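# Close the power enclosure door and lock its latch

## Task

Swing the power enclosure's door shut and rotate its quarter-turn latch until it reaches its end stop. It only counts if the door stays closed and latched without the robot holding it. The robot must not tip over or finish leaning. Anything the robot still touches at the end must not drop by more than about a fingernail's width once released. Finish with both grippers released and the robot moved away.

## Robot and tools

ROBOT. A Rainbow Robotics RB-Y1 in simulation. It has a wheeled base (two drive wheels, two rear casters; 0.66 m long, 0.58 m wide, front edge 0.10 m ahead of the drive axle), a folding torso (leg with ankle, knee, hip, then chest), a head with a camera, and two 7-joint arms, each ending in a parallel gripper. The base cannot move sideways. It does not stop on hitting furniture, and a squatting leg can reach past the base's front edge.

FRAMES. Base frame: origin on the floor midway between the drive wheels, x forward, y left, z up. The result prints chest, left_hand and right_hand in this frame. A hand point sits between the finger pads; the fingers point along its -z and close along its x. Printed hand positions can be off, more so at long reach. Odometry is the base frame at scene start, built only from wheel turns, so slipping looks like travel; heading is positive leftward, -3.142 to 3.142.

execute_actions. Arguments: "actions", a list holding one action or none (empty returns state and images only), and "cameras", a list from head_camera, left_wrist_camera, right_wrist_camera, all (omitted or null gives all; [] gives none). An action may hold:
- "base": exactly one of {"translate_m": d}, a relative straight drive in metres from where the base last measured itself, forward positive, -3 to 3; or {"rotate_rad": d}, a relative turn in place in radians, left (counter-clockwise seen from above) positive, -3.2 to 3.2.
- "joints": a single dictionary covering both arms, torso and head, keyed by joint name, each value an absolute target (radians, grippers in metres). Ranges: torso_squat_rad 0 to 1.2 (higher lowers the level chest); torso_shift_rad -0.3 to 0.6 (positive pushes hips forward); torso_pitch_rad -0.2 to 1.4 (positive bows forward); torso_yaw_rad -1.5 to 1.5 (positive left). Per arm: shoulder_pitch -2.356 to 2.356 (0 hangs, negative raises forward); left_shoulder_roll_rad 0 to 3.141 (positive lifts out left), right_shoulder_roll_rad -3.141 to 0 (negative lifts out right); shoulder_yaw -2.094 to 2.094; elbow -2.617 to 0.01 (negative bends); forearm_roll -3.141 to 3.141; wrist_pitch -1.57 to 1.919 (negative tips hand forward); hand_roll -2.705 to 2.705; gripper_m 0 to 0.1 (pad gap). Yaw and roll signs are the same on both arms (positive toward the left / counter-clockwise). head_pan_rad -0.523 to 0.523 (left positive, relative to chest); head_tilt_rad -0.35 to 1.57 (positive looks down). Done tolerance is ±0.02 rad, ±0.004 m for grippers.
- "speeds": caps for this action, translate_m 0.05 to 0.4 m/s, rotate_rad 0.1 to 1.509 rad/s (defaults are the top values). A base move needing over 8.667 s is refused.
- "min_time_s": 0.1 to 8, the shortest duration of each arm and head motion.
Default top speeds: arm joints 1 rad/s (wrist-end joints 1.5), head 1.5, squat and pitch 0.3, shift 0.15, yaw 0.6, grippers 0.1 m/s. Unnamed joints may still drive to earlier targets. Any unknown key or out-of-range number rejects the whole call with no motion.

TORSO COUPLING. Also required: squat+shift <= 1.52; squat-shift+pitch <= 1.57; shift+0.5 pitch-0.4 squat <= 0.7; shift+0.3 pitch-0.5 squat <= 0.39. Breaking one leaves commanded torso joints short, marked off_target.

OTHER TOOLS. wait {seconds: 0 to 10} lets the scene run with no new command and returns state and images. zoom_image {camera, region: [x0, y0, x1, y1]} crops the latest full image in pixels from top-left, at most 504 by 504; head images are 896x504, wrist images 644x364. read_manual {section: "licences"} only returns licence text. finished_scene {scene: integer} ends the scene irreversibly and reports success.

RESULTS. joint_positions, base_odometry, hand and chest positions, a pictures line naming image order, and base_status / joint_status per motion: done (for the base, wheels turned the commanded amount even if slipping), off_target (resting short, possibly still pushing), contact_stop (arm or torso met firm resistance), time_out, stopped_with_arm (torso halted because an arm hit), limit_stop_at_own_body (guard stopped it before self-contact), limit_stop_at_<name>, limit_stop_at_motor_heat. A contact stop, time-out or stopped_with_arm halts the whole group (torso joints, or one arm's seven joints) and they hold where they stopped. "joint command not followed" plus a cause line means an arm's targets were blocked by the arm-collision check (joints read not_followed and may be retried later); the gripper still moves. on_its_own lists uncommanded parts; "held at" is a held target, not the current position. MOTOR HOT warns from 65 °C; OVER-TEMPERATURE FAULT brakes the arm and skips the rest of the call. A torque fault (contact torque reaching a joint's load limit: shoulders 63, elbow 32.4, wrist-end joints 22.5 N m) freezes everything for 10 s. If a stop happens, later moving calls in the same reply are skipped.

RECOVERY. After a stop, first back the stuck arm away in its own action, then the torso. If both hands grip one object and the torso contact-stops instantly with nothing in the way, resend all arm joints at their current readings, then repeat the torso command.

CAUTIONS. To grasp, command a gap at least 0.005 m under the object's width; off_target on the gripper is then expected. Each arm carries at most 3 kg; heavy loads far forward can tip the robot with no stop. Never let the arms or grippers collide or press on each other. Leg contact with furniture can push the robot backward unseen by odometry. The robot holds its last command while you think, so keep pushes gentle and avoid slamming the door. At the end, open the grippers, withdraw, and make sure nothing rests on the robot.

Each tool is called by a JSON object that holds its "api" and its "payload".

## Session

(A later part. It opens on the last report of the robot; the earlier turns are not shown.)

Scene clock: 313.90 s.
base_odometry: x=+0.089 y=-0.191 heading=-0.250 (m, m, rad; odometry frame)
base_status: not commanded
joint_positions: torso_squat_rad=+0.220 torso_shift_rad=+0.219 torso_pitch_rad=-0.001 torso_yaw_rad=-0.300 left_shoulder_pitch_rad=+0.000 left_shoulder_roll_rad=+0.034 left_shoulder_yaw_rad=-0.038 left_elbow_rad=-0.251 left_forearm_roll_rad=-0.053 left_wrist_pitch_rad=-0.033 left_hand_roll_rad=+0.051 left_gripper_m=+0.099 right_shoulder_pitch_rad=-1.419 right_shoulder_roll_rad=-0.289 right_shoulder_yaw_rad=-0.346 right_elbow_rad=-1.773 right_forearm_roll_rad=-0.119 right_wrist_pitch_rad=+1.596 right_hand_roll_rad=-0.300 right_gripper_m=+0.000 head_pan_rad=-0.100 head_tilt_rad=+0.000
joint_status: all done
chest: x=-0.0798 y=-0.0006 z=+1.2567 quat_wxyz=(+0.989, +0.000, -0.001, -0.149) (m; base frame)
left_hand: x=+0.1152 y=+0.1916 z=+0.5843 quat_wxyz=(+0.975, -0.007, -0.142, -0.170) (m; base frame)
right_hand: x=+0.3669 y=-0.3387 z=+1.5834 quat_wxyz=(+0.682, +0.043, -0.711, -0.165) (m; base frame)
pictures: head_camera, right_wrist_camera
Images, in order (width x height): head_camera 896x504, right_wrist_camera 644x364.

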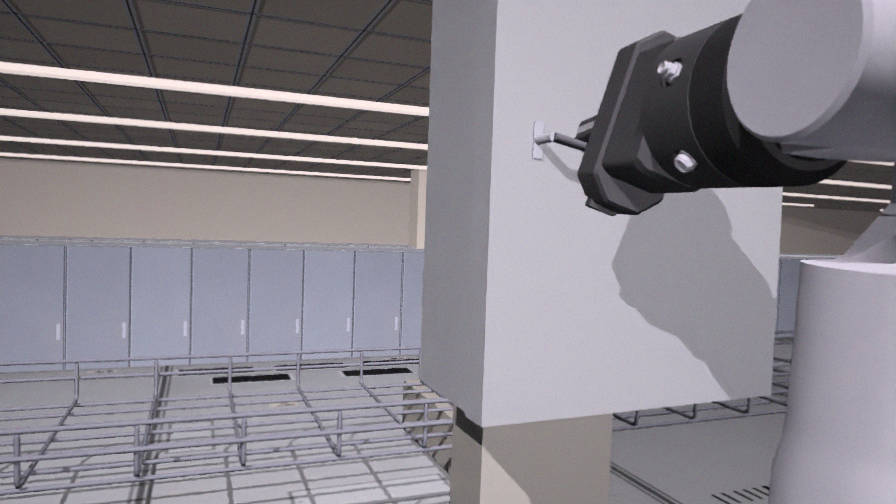

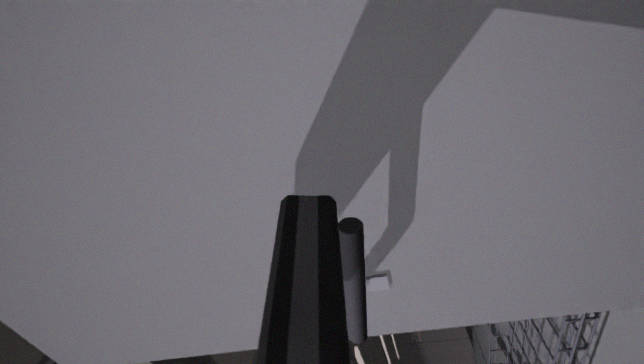

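{"api": "execute_actions", "payload": {"actions": [{"base":{"translate_m":0.006},"speeds":{"translate_m":0.05},"joints":{"torso_squat_rad":0.32,"right_hand_roll_rad":-0.5},"min_time_s":1}], "cameras": ["head_camera","right_wrist_camera"]}}

Scene clock: 331.13 s.
TORQUE FAULT: right_wrist_pitch_rad reached its load limit. The robot stopped for 10 seconds, dropped its targets and accepts commands again. The stop added 9.5 s to the call and to motion_time.
base_odometry: x=+0.095 y=-0.192 heading=-0.250 (m, m, rad; odometry frame)
base_status: done
joint_positions: torso_squat_rad=+0.260 torso_shift_rad=+0.218 torso_pitch_rad=-0.005 torso_yaw_rad=-0.301 left_shoulder_pitch_rad=+0.000 left_shoulder_roll_rad=+0.034 left_shoulder_yaw_rad=-0.038 left_elbow_rad=-0.251 left_forearm_roll_rad=-0.053 left_wrist_pitch_rad=-0.033 left_hand_roll_rad=+0.051 left_gripper_m=+0.099 right_shoulder_pitch_rad=-1.426 right_shoulder_roll_rad=-0.293 right_shoulder_yaw_rad=-0.348 right_elbow_rad=-1.777 right_forearm_roll_rad=-0.118 right_wrist_pitch_rad=+1.593 right_hand_roll_rad=-0.337 right_gripper_m=+0.000 head_pan_rad=-0.100 head_tilt_rad=+0.000
joint_status: torso_squat_rad torque_fault (moved +0.039 of +0.100); right_hand_roll_rad torque_fault (moved -0.038 of -0.200)
on_its_own: torso_squat_rad is held at +0.259, not at your +0.320, since a torque_fault; right_hand_roll_rad is held at -0.338, not at your -0.500, since a torque_fault
chest: x=-0.0832 y=-0.0006 z=+1.2505 quat_wxyz=(+0.989, +0.001, -0.002, -0.150) (m; base frame)
left_hand: x=+0.1142 y=+0.1916 z=+0.5788 quat_wxyz=(+0.975, -0.007, -0.144, -0.171) (m; base frame)
right_hand: x=+0.3589 y=-0.3394 z=+1.5844 quat_wxyz=(+0.672, +0.056, -0.717, -0.177) (m; base frame)
pictures: head_camera, right_wrist_camera
Images, in order (width x height): head_camera 896x504, right_wrist_camera 644x364.

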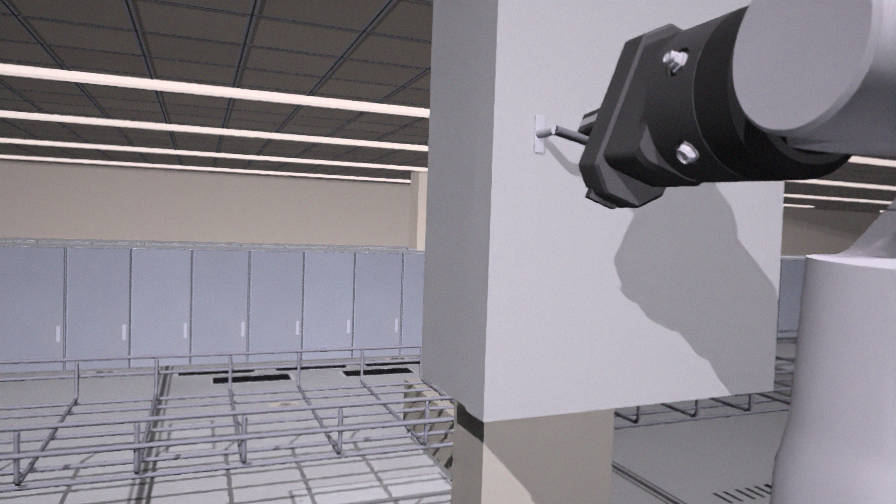

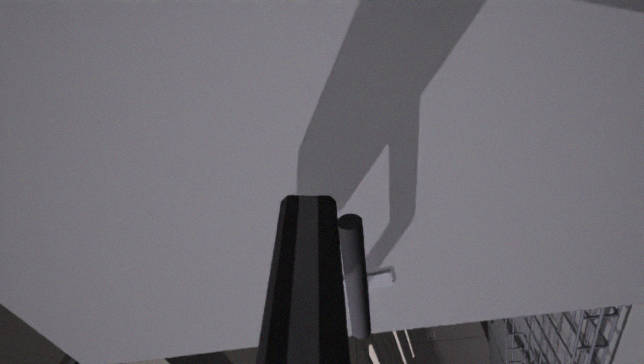

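{"api": "execute_actions", "payload": {"actions": [{"base":{"translate_m":-0.01},"speeds":{"translate_m":0.05},"joints":{"torso_squat_rad":0.2}}], "cameras": ["head_camera","right_wrist_camera"]}}

Scene clock: 340.60 s.
base_odometry: x=+0.085 y=-0.190 heading=-0.250 (m, m, rad; odometry frame)
base_status: done
joint_positions: torso_squat_rad=+0.200 torso_shift_rad=+0.218 torso_pitch_rad=-0.003 torso_yaw_rad=-0.301 left_shoulder_pitch_rad=+0.000 left_shoulder_roll_rad=+0.034 left_shoulder_yaw_rad=-0.038 left_elbow_rad=-0.251 left_forearm_roll_rad=-0.053 left_wrist_pitch_rad=-0.033 left_hand_roll_rad=+0.051 left_gripper_m=+0.099 right_shoulder_pitch_rad=-1.422 right_shoulder_roll_rad=-0.291 right_shoulder_yaw_rad=-0.347 right_elbow_rad=-1.775 right_forearm_roll_rad=-0.119 right_wrist_pitch_rad=+1.595 right_hand_roll_rad=-0.338 right_gripper_m=+0.000 head_pan_rad=-0.100 head_tilt_rad=+0.000
joint_status: all done
on_its_own: right_hand_roll_rad is held at -0.338, not at your -0.500, since a torque_fault
chest: x=-0.0804 y=-0.0007 z=+1.2597 quat_wxyz=(+0.989, +0.001, -0.002, -0.150) (m; base frame)
left_hand: x=+0.1161 y=+0.1917 z=+0.5878 quat_wxyz=(+0.975, -0.007, -0.143, -0.171) (m; base frame)
right_hand: x=+0.3640 y=-0.3395 z=+1.5895 quat_wxyz=(+0.676, +0.057, -0.713, -0.178) (m; base frame)
pictures: head_camera, right_wrist_camera
Images, in order (width x height): head_camera 896x504, right_wrist_camera 644x364.

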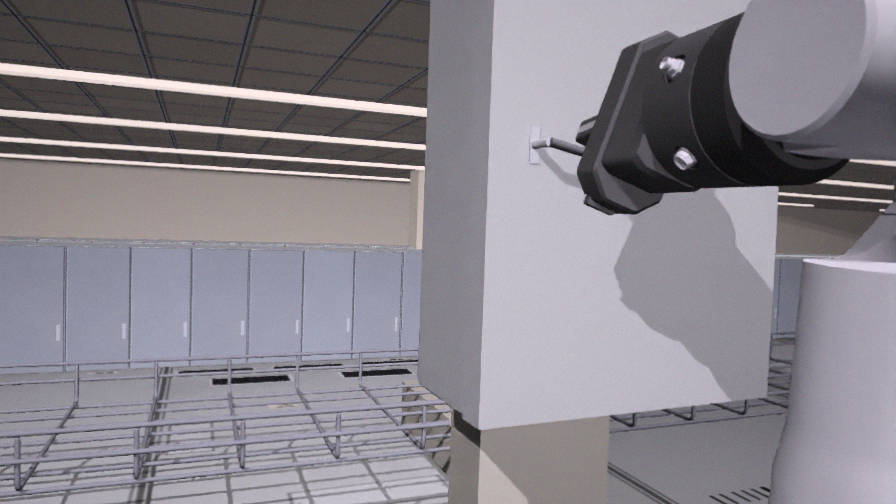

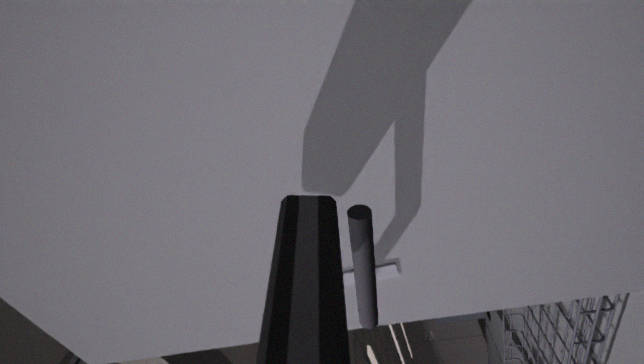

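{"api": "execute_actions", "payload": {"actions": [{"base":{"translate_m":0.014},"speeds":{"translate_m":0.05},"joints":{"torso_squat_rad":0.18,"torso_yaw_rad":-0.34,"right_shoulder_pitch_rad":-1.412,"right_shoulder_roll_rad":-0.285,"right_shoulder_yaw_rad":-0.345,"right_elbow_rad":-1.77,"right_forearm_roll_rad":-0.14,"right_wrist_pitch_rad":1.6,"right_hand_roll_rad":-0.5}}], "cameras": ["head_camera","right_wrist_camera"]}}

Scene clock: 359.50 s.
base_odometry: x=+0.099 y=-0.193 heading=-0.249 (m, m, rad; odometry frame)
base_status: done
joint_positions: torso_squat_rad=+0.180 torso_shift_rad=+0.218 torso_pitch_rad=-0.003 torso_yaw_rad=-0.340 left_shoulder_pitch_rad=+0.000 left_shoulder_roll_rad=+0.034 left_shoulder_yaw_rad=-0.038 left_elbow_rad=-0.251 left_forearm_roll_rad=-0.053 left_wrist_pitch_rad=-0.033 left_hand_roll_rad=+0.051 left_gripper_m=+0.099 right_shoulder_pitch_rad=-1.412 right_shoulder_roll_rad=-0.285 right_shoulder_yaw_rad=-0.345 right_elbow_rad=-1.770 right_forearm_roll_rad=-0.140 right_wrist_pitch_rad=+1.600 right_hand_roll_rad=-0.500 right_gripper_m=+0.000 head_pan_rad=-0.100 head_tilt_rad=+0.000
joint_status: all done
chest: x=-0.0798 y=-0.0007 z=+1.2623 quat_wxyz=(+0.986, +0.001, -0.002, -0.169) (m; base frame)
left_hand: x=+0.1242 y=+0.1838 z=+0.5904 quat_wxyz=(+0.971, -0.010, -0.143, -0.190) (m; base frame)
right_hand: x=+0.3560 y=-0.3522 z=+1.5839 quat_wxyz=(+0.664, +0.107, -0.700, -0.240) (m; base frame)
pictures: head_camera, right_wrist_camera
Images, in order (width x height): head_camera 896x504, right_wrist_camera 644x364.

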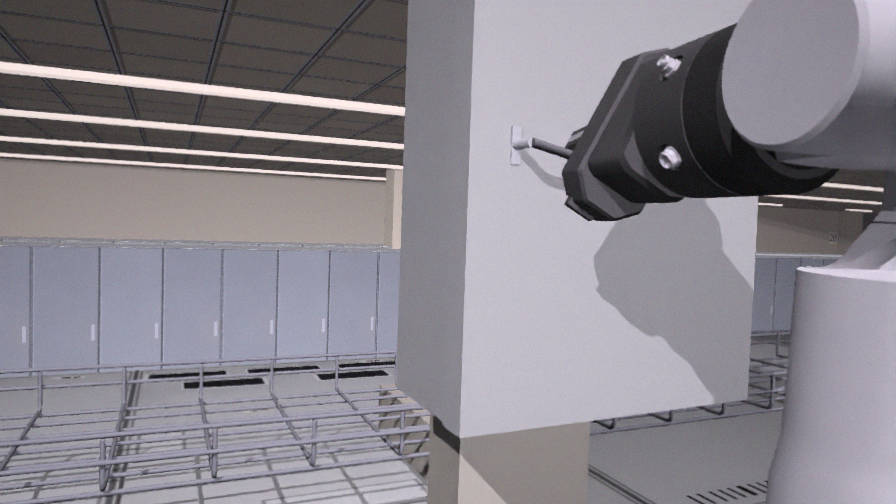

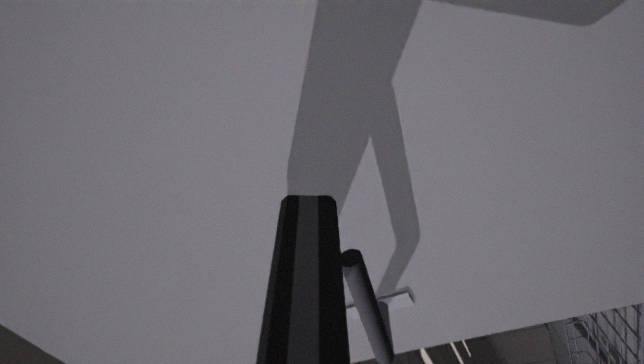

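Good contact near the tip. Squat further.

{"api": "execute_actions", "payload": {"actions": [{"joints":{"torso_squat_rad":0.27}}], "cameras": ["head_camera","right_wrist_camera"]}}

Scene clock: 364.03 s.
base_odometry: x=+0.099 y=-0.193 heading=-0.249 (m, m, rad; odometry frame)
base_status: not commanded
joint_positions: torso_squat_rad=+0.270 torso_shift_rad=+0.218 torso_pitch_rad=-0.005 torso_yaw_rad=-0.340 left_shoulder_pitch_rad=+0.000 left_shoulder_roll_rad=+0.034 left_shoulder_yaw_rad=-0.038 left_elbow_rad=-0.251 left_forearm_roll_rad=-0.053 left_wrist_pitch_rad=-0.033 left_hand_roll_rad=+0.051 left_gripper_m=+0.099 right_shoulder_pitch_rad=-1.418 right_shoulder_roll_rad=-0.291 right_shoulder_yaw_rad=-0.348 right_elbow_rad=-1.773 right_forearm_roll_rad=-0.138 right_wrist_pitch_rad=+1.596 right_hand_roll_rad=-0.500 right_gripper_m=+0.000 head_pan_rad=-0.100 head_tilt_rad=+0.000
joint_status: all done
chest: x=-0.0840 y=-0.0009 z=+1.2486 quat_wxyz=(+0.986, +0.001, -0.003, -0.169) (m; base frame)
left_hand: x=+0.1214 y=+0.1837 z=+0.5772 quat_wxyz=(+0.971, -0.009, -0.144, -0.190) (m; base frame)
right_hand: x=+0.3479 y=-0.3539 z=+1.5769 quat_wxyz=(+0.658, +0.107, -0.706, -0.240) (m; base frame)
pictures: head_camera, right_wrist_camera
Images, in order (width x height): head_camera 896x504, right_wrist_camera 644x364.

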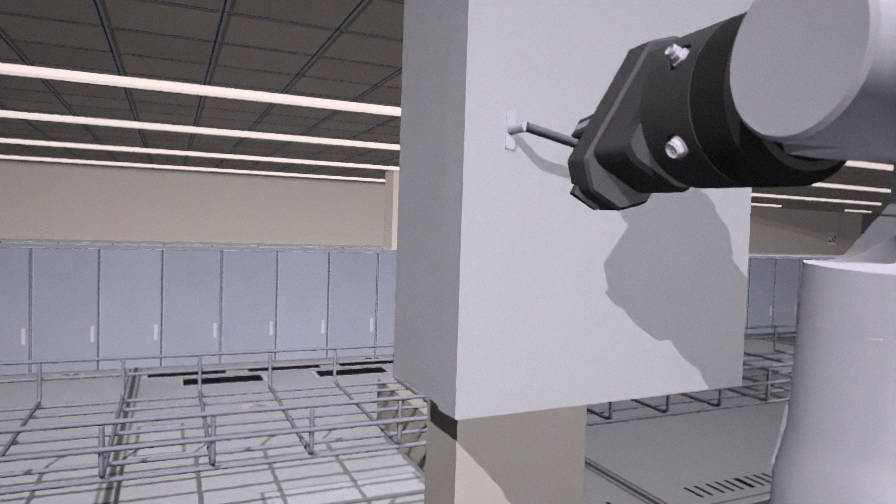

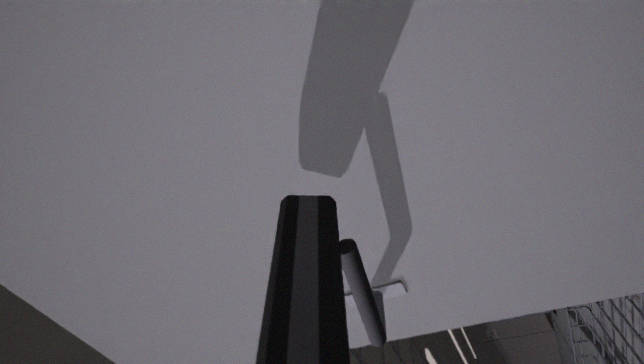

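{"api": "execute_actions", "payload": {"actions": [{"base":{"translate_m":0.008},"speeds":{"translate_m":0.05},"joints":{"torso_squat_rad":0.32}}], "cameras": ["head_camera","right_wrist_camera"]}}

Scene clock: 380.10 s.
TORQUE FAULT: right_wrist_pitch_rad reached its load limit. The robot stopped for 10 seconds, dropped its targets and accepts commands again. The stop added 9.5 s to the call and to motion_time.
base_odometry: x=+0.107 y=-0.195 heading=-0.249 (m, m, rad; odometry frame)
base_status: done
joint_positions: torso_squat_rad=+0.302 torso_shift_rad=+0.216 torso_pitch_rad=-0.010 torso_yaw_rad=-0.341 left_shoulder_pitch_rad=+0.000 left_shoulder_roll_rad=+0.034 left_shoulder_yaw_rad=-0.038 left_elbow_rad=-0.251 left_forearm_roll_rad=-0.053 left_wrist_pitch_rad=-0.033 left_hand_roll_rad=+0.051 left_gripper_m=+0.099 right_shoulder_pitch_rad=-1.424 right_shoulder_roll_rad=-0.295 right_shoulder_yaw_rad=-0.350 right_elbow_rad=-1.777 right_forearm_roll_rad=-0.137 right_wrist_pitch_rad=+1.593 right_hand_roll_rad=-0.500 right_gripper_m=+0.000 head_pan_rad=-0.100 head_tilt_rad=+0.000
joint_status: torso_squat_rad contact_stop (moved +0.031 of +0.050)
chest: x=-0.0878 y=-0.0008 z=+1.2428 quat_wxyz=(+0.985, +0.001, -0.005, -0.170) (m; base frame)
left_hand: x=+0.1207 y=+0.1836 z=+0.5723 quat_wxyz=(+0.971, -0.009, -0.146, -0.190) (m; base frame)
right_hand: x=+0.3391 y=-0.3556 z=+1.5780 quat_wxyz=(+0.651, +0.106, -0.712, -0.240) (m; base frame)
pictures: head_camera, right_wrist_camera
Images, in order (width x height): head_camera 896x504, right_wrist_camera 644x364.

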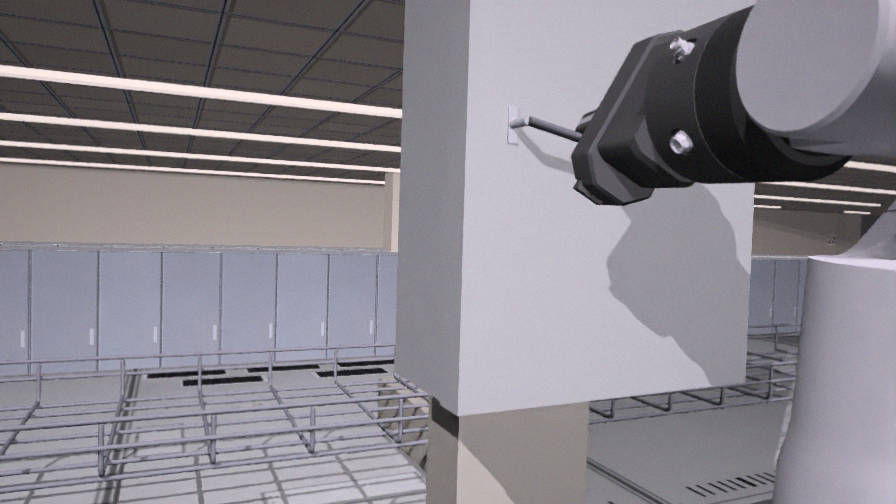

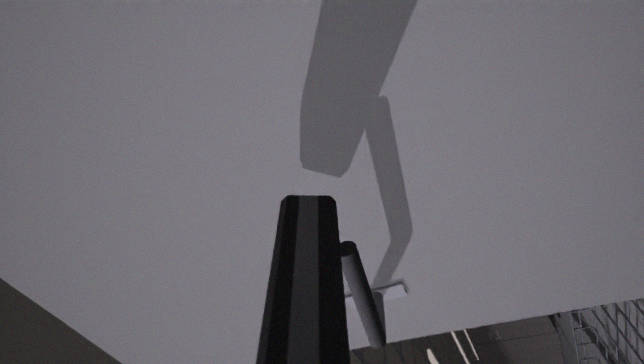

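{"api": "execute_actions", "payload": {"actions": [{"base":{"translate_m":-0.006},"speeds":{"translate_m":0.05},"joints":{"torso_squat_rad":0.25}}], "cameras": ["head_camera"]}}

Scene clock: 387.30 s.
base_odometry: x=+0.101 y=-0.194 heading=-0.250 (m, m, rad; odometry frame)
base_status: done
joint_positions: torso_squat_rad=+0.250 torso_shift_rad=+0.216 torso_pitch_rad=-0.009 torso_yaw_rad=-0.341 left_shoulder_pitch_rad=+0.000 left_shoulder_roll_rad=+0.034 left_shoulder_yaw_rad=-0.038 left_elbow_rad=-0.251 left_forearm_roll_rad=-0.053 left_wrist_pitch_rad=-0.033 left_hand_roll_rad=+0.051 left_gripper_m=+0.099 right_shoulder_pitch_rad=-1.421 right_shoulder_roll_rad=-0.293 right_shoulder_yaw_rad=-0.349 right_elbow_rad=-1.775 right_forearm_roll_rad=-0.138 right_wrist_pitch_rad=+1.594 right_hand_roll_rad=-0.500 right_gripper_m=+0.000 head_pan_rad=-0.100 head_tilt_rad=+0.000
joint_status: all done
chest: x=-0.0850 y=-0.0008 z=+1.2523 quat_wxyz=(+0.985, +0.001, -0.004, -0.170) (m; base frame)
left_hand: x=+0.1226 y=+0.1836 z=+0.5815 quat_wxyz=(+0.971, -0.009, -0.145, -0.190) (m; base frame)
right_hand: x=+0.3440 y=-0.3548 z=+1.5845 quat_wxyz=(+0.654, +0.107, -0.710, -0.240) (m; base frame)
pictures: head_camera
Images, in order (width x height): head_camera 896x504.

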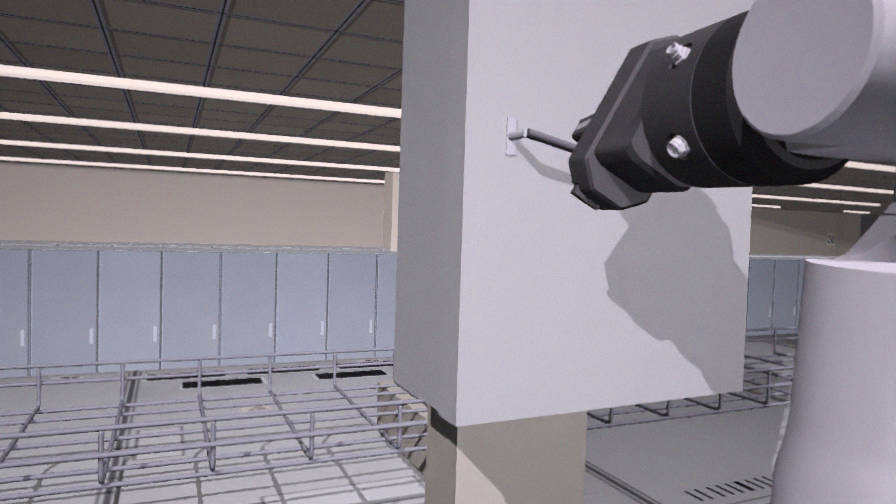

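{"api": "execute_actions", "payload": {"actions": [{"joints":{"right_shoulder_pitch_rad":-1.412,"right_shoulder_roll_rad":-0.285,"right_shoulder_yaw_rad":-0.345,"right_elbow_rad":-1.77,"right_forearm_roll_rad":-0.14,"right_wrist_pitch_rad":1.6,"right_hand_roll_rad":-0.55},"min_time_s":1}], "cameras": []}}

{"api": "execute_actions", "payload": {"actions": [{"joints":{"torso_squat_rad":0.31}}], "cameras": ["head_camera","right_wrist_camera"]}}

Scene clock: 404.70 s.
base_odometry: x=+0.101 y=-0.194 heading=-0.250 (m, m, rad; odometry frame)
base_status: not commanded
joint_positions: torso_squat_rad=+0.250 torso_shift_rad=+0.216 torso_pitch_rad=-0.009 torso_yaw_rad=-0.341 left_shoulder_pitch_rad=+0.000 left_shoulder_roll_rad=+0.034 left_shoulder_yaw_rad=-0.038 left_elbow_rad=-0.251 left_forearm_roll_rad=-0.053 left_wrist_pitch_rad=-0.033 left_hand_roll_rad=+0.051 left_gripper_m=+0.099 right_shoulder_pitch_rad=-1.417 right_shoulder_roll_rad=-0.290 right_shoulder_yaw_rad=-0.348 right_elbow_rad=-1.773 right_forearm_roll_rad=-0.139 right_wrist_pitch_rad=+1.597 right_hand_roll_rad=-0.550 right_gripper_m=+0.000 head_pan_rad=-0.100 head_tilt_rad=+0.000
joint_status: right_wrist_pitch_rad contact_stop (moved +0.002 of +0.006); the others done
chest: x=-0.0852 y=-0.0007 z=+1.2523 quat_wxyz=(+0.985, +0.001, -0.004, -0.170) (m; base frame)
left_hand: x=+0.1226 y=+0.1836 z=+0.5816 quat_wxyz=(+0.971, -0.009, -0.145, -0.190) (m; base frame)
right_hand: x=+0.3456 y=-0.3542 z=+1.5813 quat_wxyz=(+0.651, +0.125, -0.704, -0.257) (m; base frame)
pictures: none
No camera images: the call's "cameras" was empty. Leave "cameras" out to get every camera's image.

not run: a stop came earlier in this reply.

{"api": "execute_actions", "payload": {"actions": [{"joints":{"torso_squat_rad":0.29,"torso_shift_rad":0.218,"torso_pitch_rad":0.0,"torso_yaw_rad":-0.34}}], "cameras": ["head_camera","right_wrist_camera"]}}

Scene clock: 408.93 s.
base_odometry: x=+0.101 y=-0.194 heading=-0.250 (m, m, rad; odometry frame)
base_status: not commanded
joint_positions: torso_squat_rad=+0.290 torso_shift_rad=+0.217 torso_pitch_rad=-0.002 torso_yaw_rad=-0.340 left_shoulder_pitch_rad=+0.000 left_shoulder_roll_rad=+0.034 left_shoulder_yaw_rad=-0.038 left_elbow_rad=-0.251 left_forearm_roll_rad=-0.053 left_wrist_pitch_rad=-0.033 left_hand_roll_rad=+0.051 left_gripper_m=+0.099 right_shoulder_pitch_rad=-1.423 right_shoulder_roll_rad=-0.295 right_shoulder_yaw_rad=-0.350 right_elbow_rad=-1.776 right_forearm_roll_rad=-0.137 right_wrist_pitch_rad=+1.593 right_hand_roll_rad=-0.550 right_gripper_m=+0.000 head_pan_rad=-0.100 head_tilt_rad=+0.000
joint_status: all done
chest: x=-0.0840 y=-0.0007 z=+1.2449 quat_wxyz=(+0.986, +0.001, -0.001, -0.169) (m; base frame)
left_hand: x=+0.1190 y=+0.1837 z=+0.5727 quat_wxyz=(+0.971, -0.010, -0.142, -0.190) (m; base frame)
right_hand: x=+0.3463 y=-0.3548 z=+1.5762 quat_wxyz=(+0.648, +0.124, -0.706, -0.256) (m; base frame)
pictures: head_camera, right_wrist_camera
Images, in order (width x height): head_camera 896x504, right_wrist_camera 644x364.

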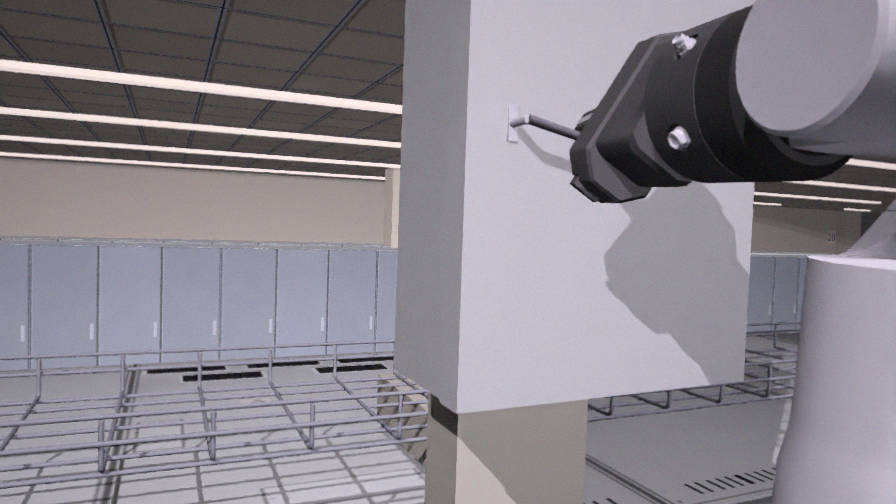

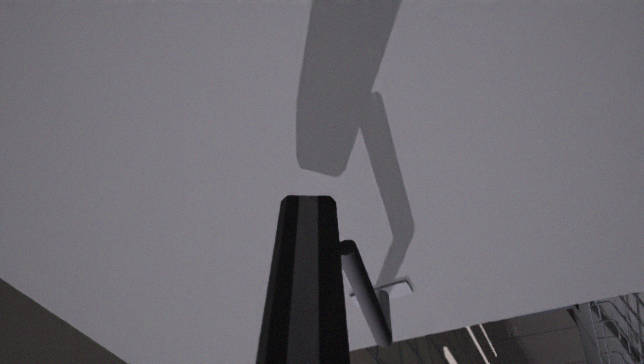

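{"api": "execute_actions", "payload": {"actions": [{"joints":{"torso_squat_rad":0.2,"right_shoulder_pitch_rad":-1.412,"right_shoulder_roll_rad":-0.285,"right_shoulder_yaw_rad":-0.345,"right_elbow_rad":-1.77,"right_forearm_roll_rad":-0.14,"right_wrist_pitch_rad":1.6,"right_hand_roll_rad":-0.55}}], "cameras": ["head_camera","right_wrist_camera"]}}

Scene clock: 429.30 s.
TORQUE FAULT: right_wrist_pitch_rad reached its load limit. The robot stopped for 10 seconds, dropped its targets and accepts commands again. The stop added 9.4 s to the call and to motion_time.
base_odometry: x=+0.101 y=-0.194 heading=-0.250 (m, m, rad; odometry frame)
base_status: not commanded
joint_positions: torso_squat_rad=+0.287 torso_shift_rad=+0.216 torso_pitch_rad=-0.004 torso_yaw_rad=-0.341 left_shoulder_pitch_rad=+0.000 left_shoulder_roll_rad=+0.035 left_shoulder_yaw_rad=-0.038 left_elbow_rad=-0.251 left_forearm_roll_rad=-0.053 left_wrist_pitch_rad=-0.033 left_hand_roll_rad=+0.051 left_gripper_m=+0.099 right_shoulder_pitch_rad=-1.423 right_shoulder_roll_rad=-0.295 right_shoulder_yaw_rad=-0.350 right_elbow_rad=-1.776 right_forearm_roll_rad=-0.137 right_wrist_pitch_rad=+1.593 right_hand_roll_rad=-0.550 right_gripper_m=+0.000 head_pan_rad=-0.100 head_tilt_rad=+0.000
joint_status: torso_squat_rad torque_fault (moved -0.004 of -0.090); right_shoulder_pitch_rad contact_stop (moved +0.000 of +0.011); right_shoulder_roll_rad contact_stop (moved +0.000 of +0.010); right_elbow_rad contact_stop (moved +0.000 of +0.006); right_forearm_roll_rad contact_stop (moved +0.000 of -0.003); right_wrist_pitch_rad contact_stop (moved +0.001 of +0.007); the others done
on_its_own: torso_squat_rad is held at +0.287, not at your +0.200, since a torque_fault
chest: x=-0.0854 y=-0.0008 z=+1.2458 quat_wxyz=(+0.986, +0.001, -0.002, -0.170) (m; base frame)
left_hand: x=+0.1193 y=+0.1837 z=+0.5741 quat_wxyz=(+0.971, -0.009, -0.143, -0.190) (m; base frame)
right_hand: x=+0.3440 y=-0.3553 z=+1.5778 quat_wxyz=(+0.648, +0.124, -0.707, -0.256) (m; base frame)
pictures: head_camera, right_wrist_camera
Images, in order (width x height): head_camera 896x504, right_wrist_camera 644x364.

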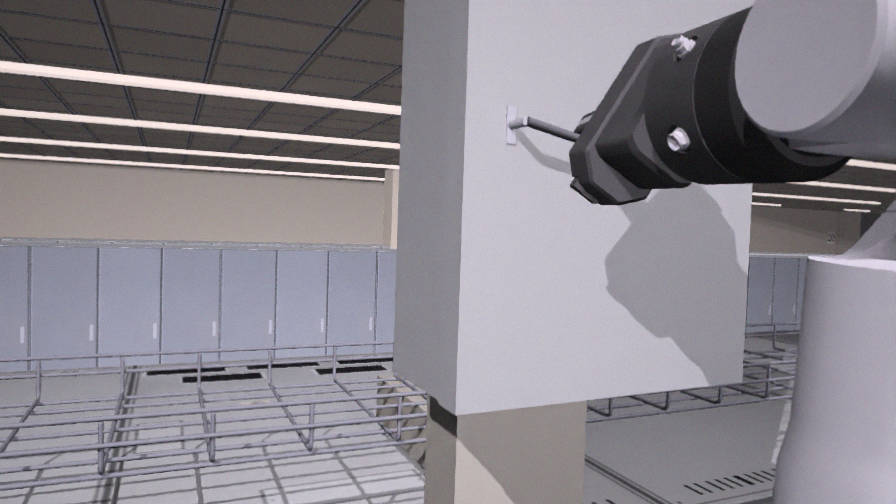

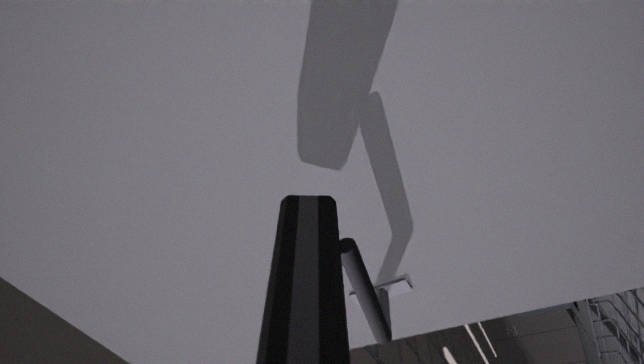

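So: should only move the torso to unload.

{"api": "execute_actions", "payload": {"actions": [{"joints":{"torso_squat_rad":0.18}}], "cameras": ["head_camera","right_wrist_camera"]}}

Scene clock: 433.87 s.
base_odometry: x=+0.101 y=-0.194 heading=-0.250 (m, m, rad; odometry frame)
base_status: not commanded
joint_positions: torso_squat_rad=+0.180 torso_shift_rad=+0.216 torso_pitch_rad=-0.003 torso_yaw_rad=-0.341 left_shoulder_pitch_rad=+0.000 left_shoulder_roll_rad=+0.035 left_shoulder_yaw_rad=-0.038 left_elbow_rad=-0.251 left_forearm_roll_rad=-0.053 left_wrist_pitch_rad=-0.033 left_hand_roll_rad=+0.051 left_gripper_m=+0.099 right_shoulder_pitch_rad=-1.421 right_shoulder_roll_rad=-0.293 right_shoulder_yaw_rad=-0.348 right_elbow_rad=-1.775 right_forearm_roll_rad=-0.138 right_wrist_pitch_rad=+1.595 right_hand_roll_rad=-0.550 right_gripper_m=+0.000 head_pan_rad=-0.100 head_tilt_rad=+0.000
joint_status: all done
chest: x=-0.0811 y=-0.0008 z=+1.2625 quat_wxyz=(+0.986, +0.001, -0.002, -0.170) (m; base frame)
left_hand: x=+0.1229 y=+0.1837 z=+0.5907 quat_wxyz=(+0.971, -0.010, -0.143, -0.190) (m; base frame)
right_hand: x=+0.3501 y=-0.3544 z=+1.5919 quat_wxyz=(+0.650, +0.124, -0.704, -0.256) (m; base frame)
pictures: head_camera, right_wrist_camera
Images, in order (width x height): head_camera 896x504, right_wrist_camera 644x364.

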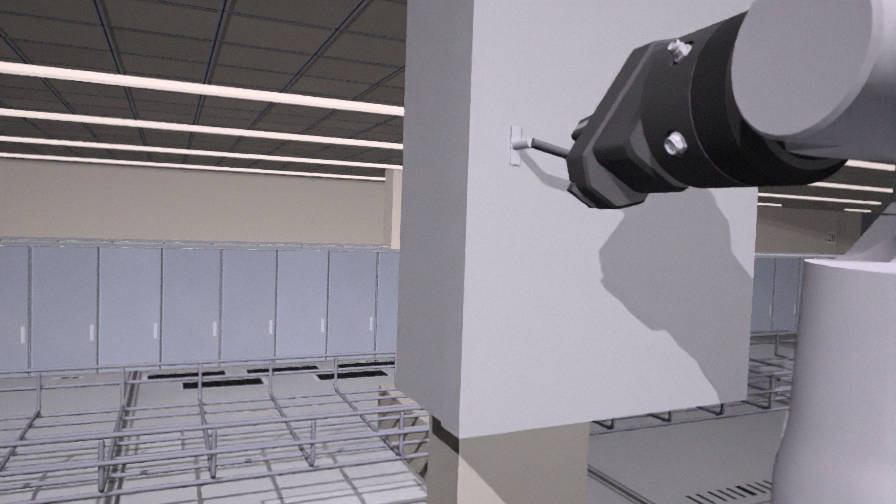

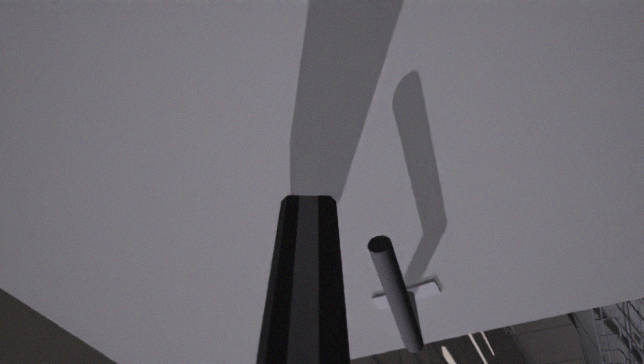

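{"api": "execute_actions", "payload": {"actions": [{"base":{"translate_m":0.008},"speeds":{"translate_m":0.05},"joints":{"torso_yaw_rad":-0.35,"right_shoulder_pitch_rad":-1.415,"right_shoulder_roll_rad":-0.285,"right_shoulder_yaw_rad":-0.345,"right_elbow_rad":-1.77,"right_forearm_roll_rad":-0.14,"right_wrist_pitch_rad":1.6,"right_hand_roll_rad":-0.55}}], "cameras": ["head_camera","right_wrist_camera"]}}

Scene clock: 530.73 s.
base_odometry: x=+0.108 y=-0.196 heading=-0.249 (m, m, rad; odometry frame)
base_status: done
joint_positions: torso_squat_rad=+0.180 torso_shift_rad=+0.216 torso_pitch_rad=-0.005 torso_yaw_rad=-0.350 left_shoulder_pitch_rad=+0.000 left_shoulder_roll_rad=+0.034 left_shoulder_yaw_rad=-0.038 left_elbow_rad=-0.251 left_forearm_roll_rad=-0.053 left_wrist_pitch_rad=-0.033 left_hand_roll_rad=+0.051 left_gripper_m=+0.099 right_shoulder_pitch_rad=-1.416 right_shoulder_roll_rad=-0.286 right_shoulder_yaw_rad=-0.345 right_elbow_rad=-1.772 right_forearm_roll_rad=-0.140 right_wrist_pitch_rad=+1.600 right_hand_roll_rad=-0.550 right_gripper_m=+0.000 head_pan_rad=-0.100 head_tilt_rad=+0.000
joint_status: all done
chest: x=-0.0821 y=-0.0008 z=+1.2626 quat_wxyz=(+0.985, +0.001, -0.002, -0.174) (m; base frame)
left_hand: x=+0.1248 y=+0.1817 z=+0.5911 quat_wxyz=(+0.970, -0.010, -0.143, -0.195) (m; base frame)
right_hand: x=+0.3486 y=-0.3559 z=+1.5868 quat_wxyz=(+0.655, +0.122, -0.699, -0.259) (m; base frame)
pictures: head_camera, right_wrist_camera
Images, in order (width x height): head_camera 896x504, right_wrist_camera 644x364.

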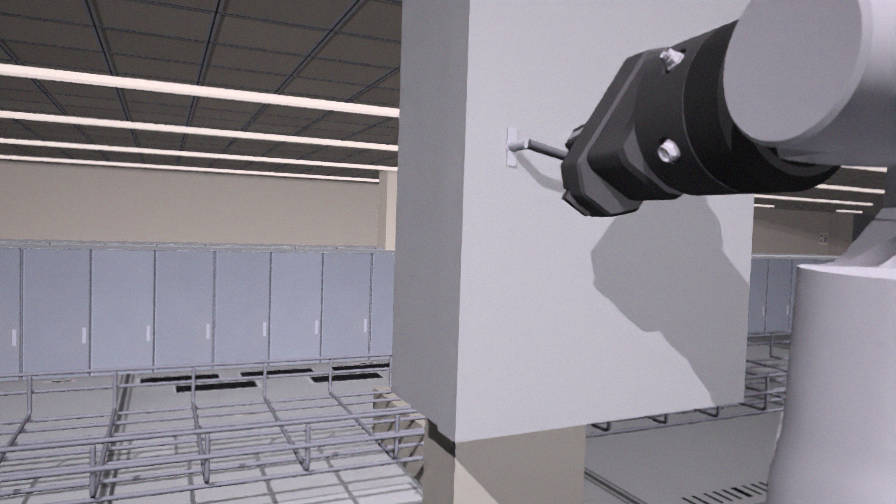

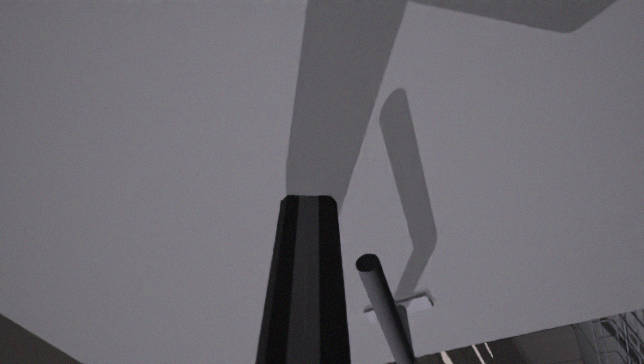

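{"api": "execute_actions", "payload": {"actions": []}}

Scene clock: 548.77 s.
base_odometry: x=+0.108 y=-0.196 heading=-0.249 (m, m, rad; odometry frame)
base_status: done
joint_positions: torso_squat_rad=+0.180 torso_shift_rad=+0.216 torso_pitch_rad=-0.005 torso_yaw_rad=-0.350 left_shoulder_pitch_rad=+0.000 left_shoulder_roll_rad=+0.034 left_shoulder_yaw_rad=-0.038 left_elbow_rad=-0.251 left_forearm_roll_rad=-0.053 left_wrist_pitch_rad=-0.033 left_hand_roll_rad=+0.051 left_gripper_m=+0.099 right_shoulder_pitch_rad=-1.416 right_shoulder_roll_rad=-0.286 right_shoulder_yaw_rad=-0.345 right_elbow_rad=-1.772 right_forearm_roll_rad=-0.140 right_wrist_pitch_rad=+1.600 right_hand_roll_rad=-0.550 right_gripper_m=+0.000 head_pan_rad=-0.100 head_tilt_rad=+0.000
joint_status: all done
chest: x=-0.0822 y=-0.0008 z=+1.2626 quat_wxyz=(+0.985, +0.001, -0.002, -0.174) (m; base frame)
left_hand: x=+0.1248 y=+0.1817 z=+0.5911 quat_wxyz=(+0.970, -0.010, -0.143, -0.195) (m; base frame)
right_hand: x=+0.3486 y=-0.3559 z=+1.5868 quat_wxyz=(+0.655, +0.122, -0.699, -0.259) (m; base frame)
pictures: head_camera, left_wrist_camera, right_wrist_camera
Images, in order (width x height): head_camera 896x504, left_wrist_camera 644x364, right_wrist_camera 644x364.

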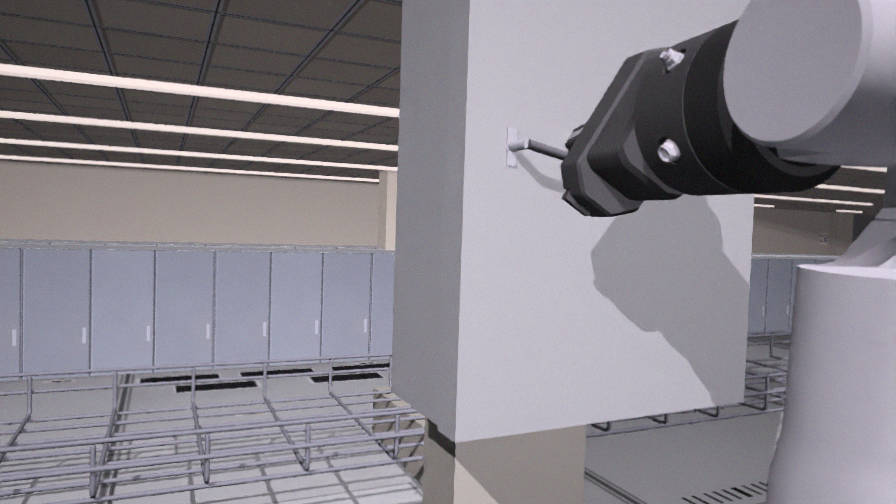

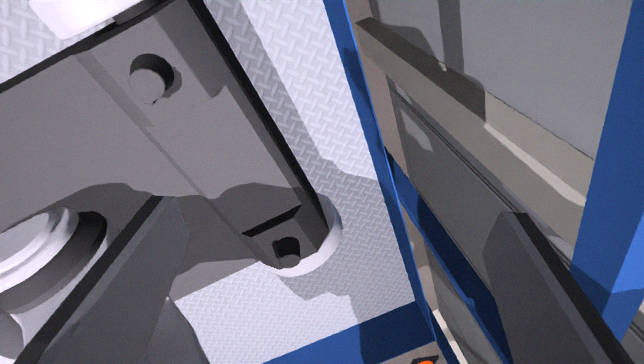

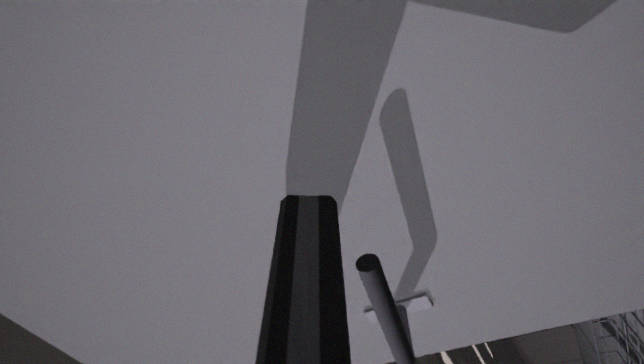

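{"api": "execute_actions", "payload": {"actions": [{"joints":{"torso_squat_rad":0.25}}], "cameras": ["head_camera","right_wrist_camera"]}}

Scene clock: 553.47 s.
base_odometry: x=+0.108 y=-0.196 heading=-0.249 (m, m, rad; odometry frame)
base_status: not commanded
joint_positions: torso_squat_rad=+0.250 torso_shift_rad=+0.216 torso_pitch_rad=-0.005 torso_yaw_rad=-0.350 left_shoulder_pitch_rad=+0.000 left_shoulder_roll_rad=+0.034 left_shoulder_yaw_rad=-0.038 left_elbow_rad=-0.251 left_forearm_roll_rad=-0.053 left_wrist_pitch_rad=-0.033 left_hand_roll_rad=+0.051 left_gripper_m=+0.099 right_shoulder_pitch_rad=-1.418 right_shoulder_roll_rad=-0.288 right_shoulder_yaw_rad=-0.346 right_elbow_rad=-1.772 right_forearm_roll_rad=-0.139 right_wrist_pitch_rad=+1.598 right_hand_roll_rad=-0.550 right_gripper_m=+0.000 head_pan_rad=-0.100 head_tilt_rad=+0.000
joint_status: all done
chest: x=-0.0841 y=-0.0008 z=+1.2524 quat_wxyz=(+0.985, +0.001, -0.002, -0.174) (m; base frame)
left_hand: x=+0.1226 y=+0.1818 z=+0.5808 quat_wxyz=(+0.970, -0.010, -0.143, -0.195) (m; base frame)
right_hand: x=+0.3459 y=-0.3565 z=+1.5786 quat_wxyz=(+0.653, +0.122, -0.701, -0.259) (m; base frame)
pictures: head_camera, right_wrist_camera
Images, in order (width x height): head_camera 896x504, right_wrist_camera 644x364.

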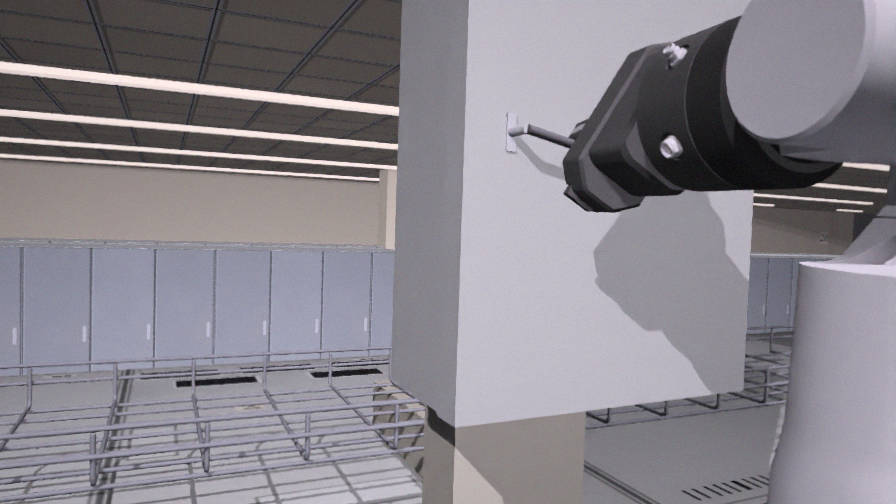

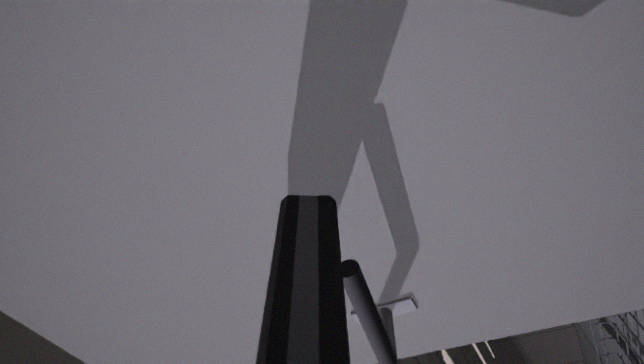

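{"api": "execute_actions", "payload": {"actions": [{"joints":{"torso_squat_rad":0.31}}], "cameras": ["head_camera","right_wrist_camera"]}}

Scene clock: 558.20 s.
base_odometry: x=+0.108 y=-0.196 heading=-0.249 (m, m, rad; odometry frame)
base_status: not commanded
joint_positions: torso_squat_rad=+0.310 torso_shift_rad=+0.216 torso_pitch_rad=-0.006 torso_yaw_rad=-0.350 left_shoulder_pitch_rad=+0.000 left_shoulder_roll_rad=+0.034 left_shoulder_yaw_rad=-0.038 left_elbow_rad=-0.251 left_forearm_roll_rad=-0.053 left_wrist_pitch_rad=-0.033 left_hand_roll_rad=+0.051 left_gripper_m=+0.099 right_shoulder_pitch_rad=-1.423 right_shoulder_roll_rad=-0.292 right_shoulder_yaw_rad=-0.349 right_elbow_rad=-1.774 right_forearm_roll_rad=-0.138 right_wrist_pitch_rad=+1.595 right_hand_roll_rad=-0.550 right_gripper_m=+0.000 head_pan_rad=-0.100 head_tilt_rad=+0.000
joint_status: all done
chest: x=-0.0873 y=-0.0010 z=+1.2411 quat_wxyz=(+0.985, +0.001, -0.003, -0.174) (m; base frame)
left_hand: x=+0.1203 y=+0.1816 z=+0.5698 quat_wxyz=(+0.970, -0.010, -0.144, -0.195) (m; base frame)
right_hand: x=+0.3394 y=-0.3585 z=+1.5724 quat_wxyz=(+0.648, +0.121, -0.706, -0.259) (m; base frame)
pictures: head_camera, right_wrist_camera
Images, in order (width x height): head_camera 896x504, right_wrist_camera 644x364.

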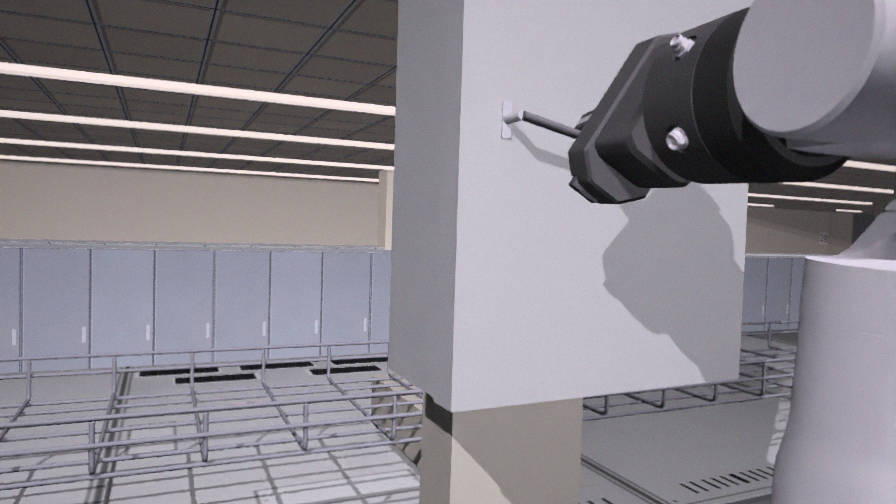

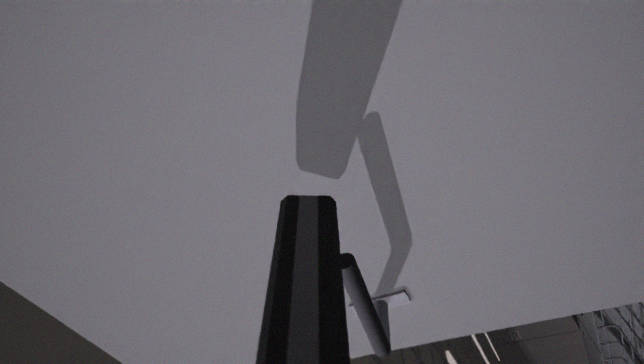

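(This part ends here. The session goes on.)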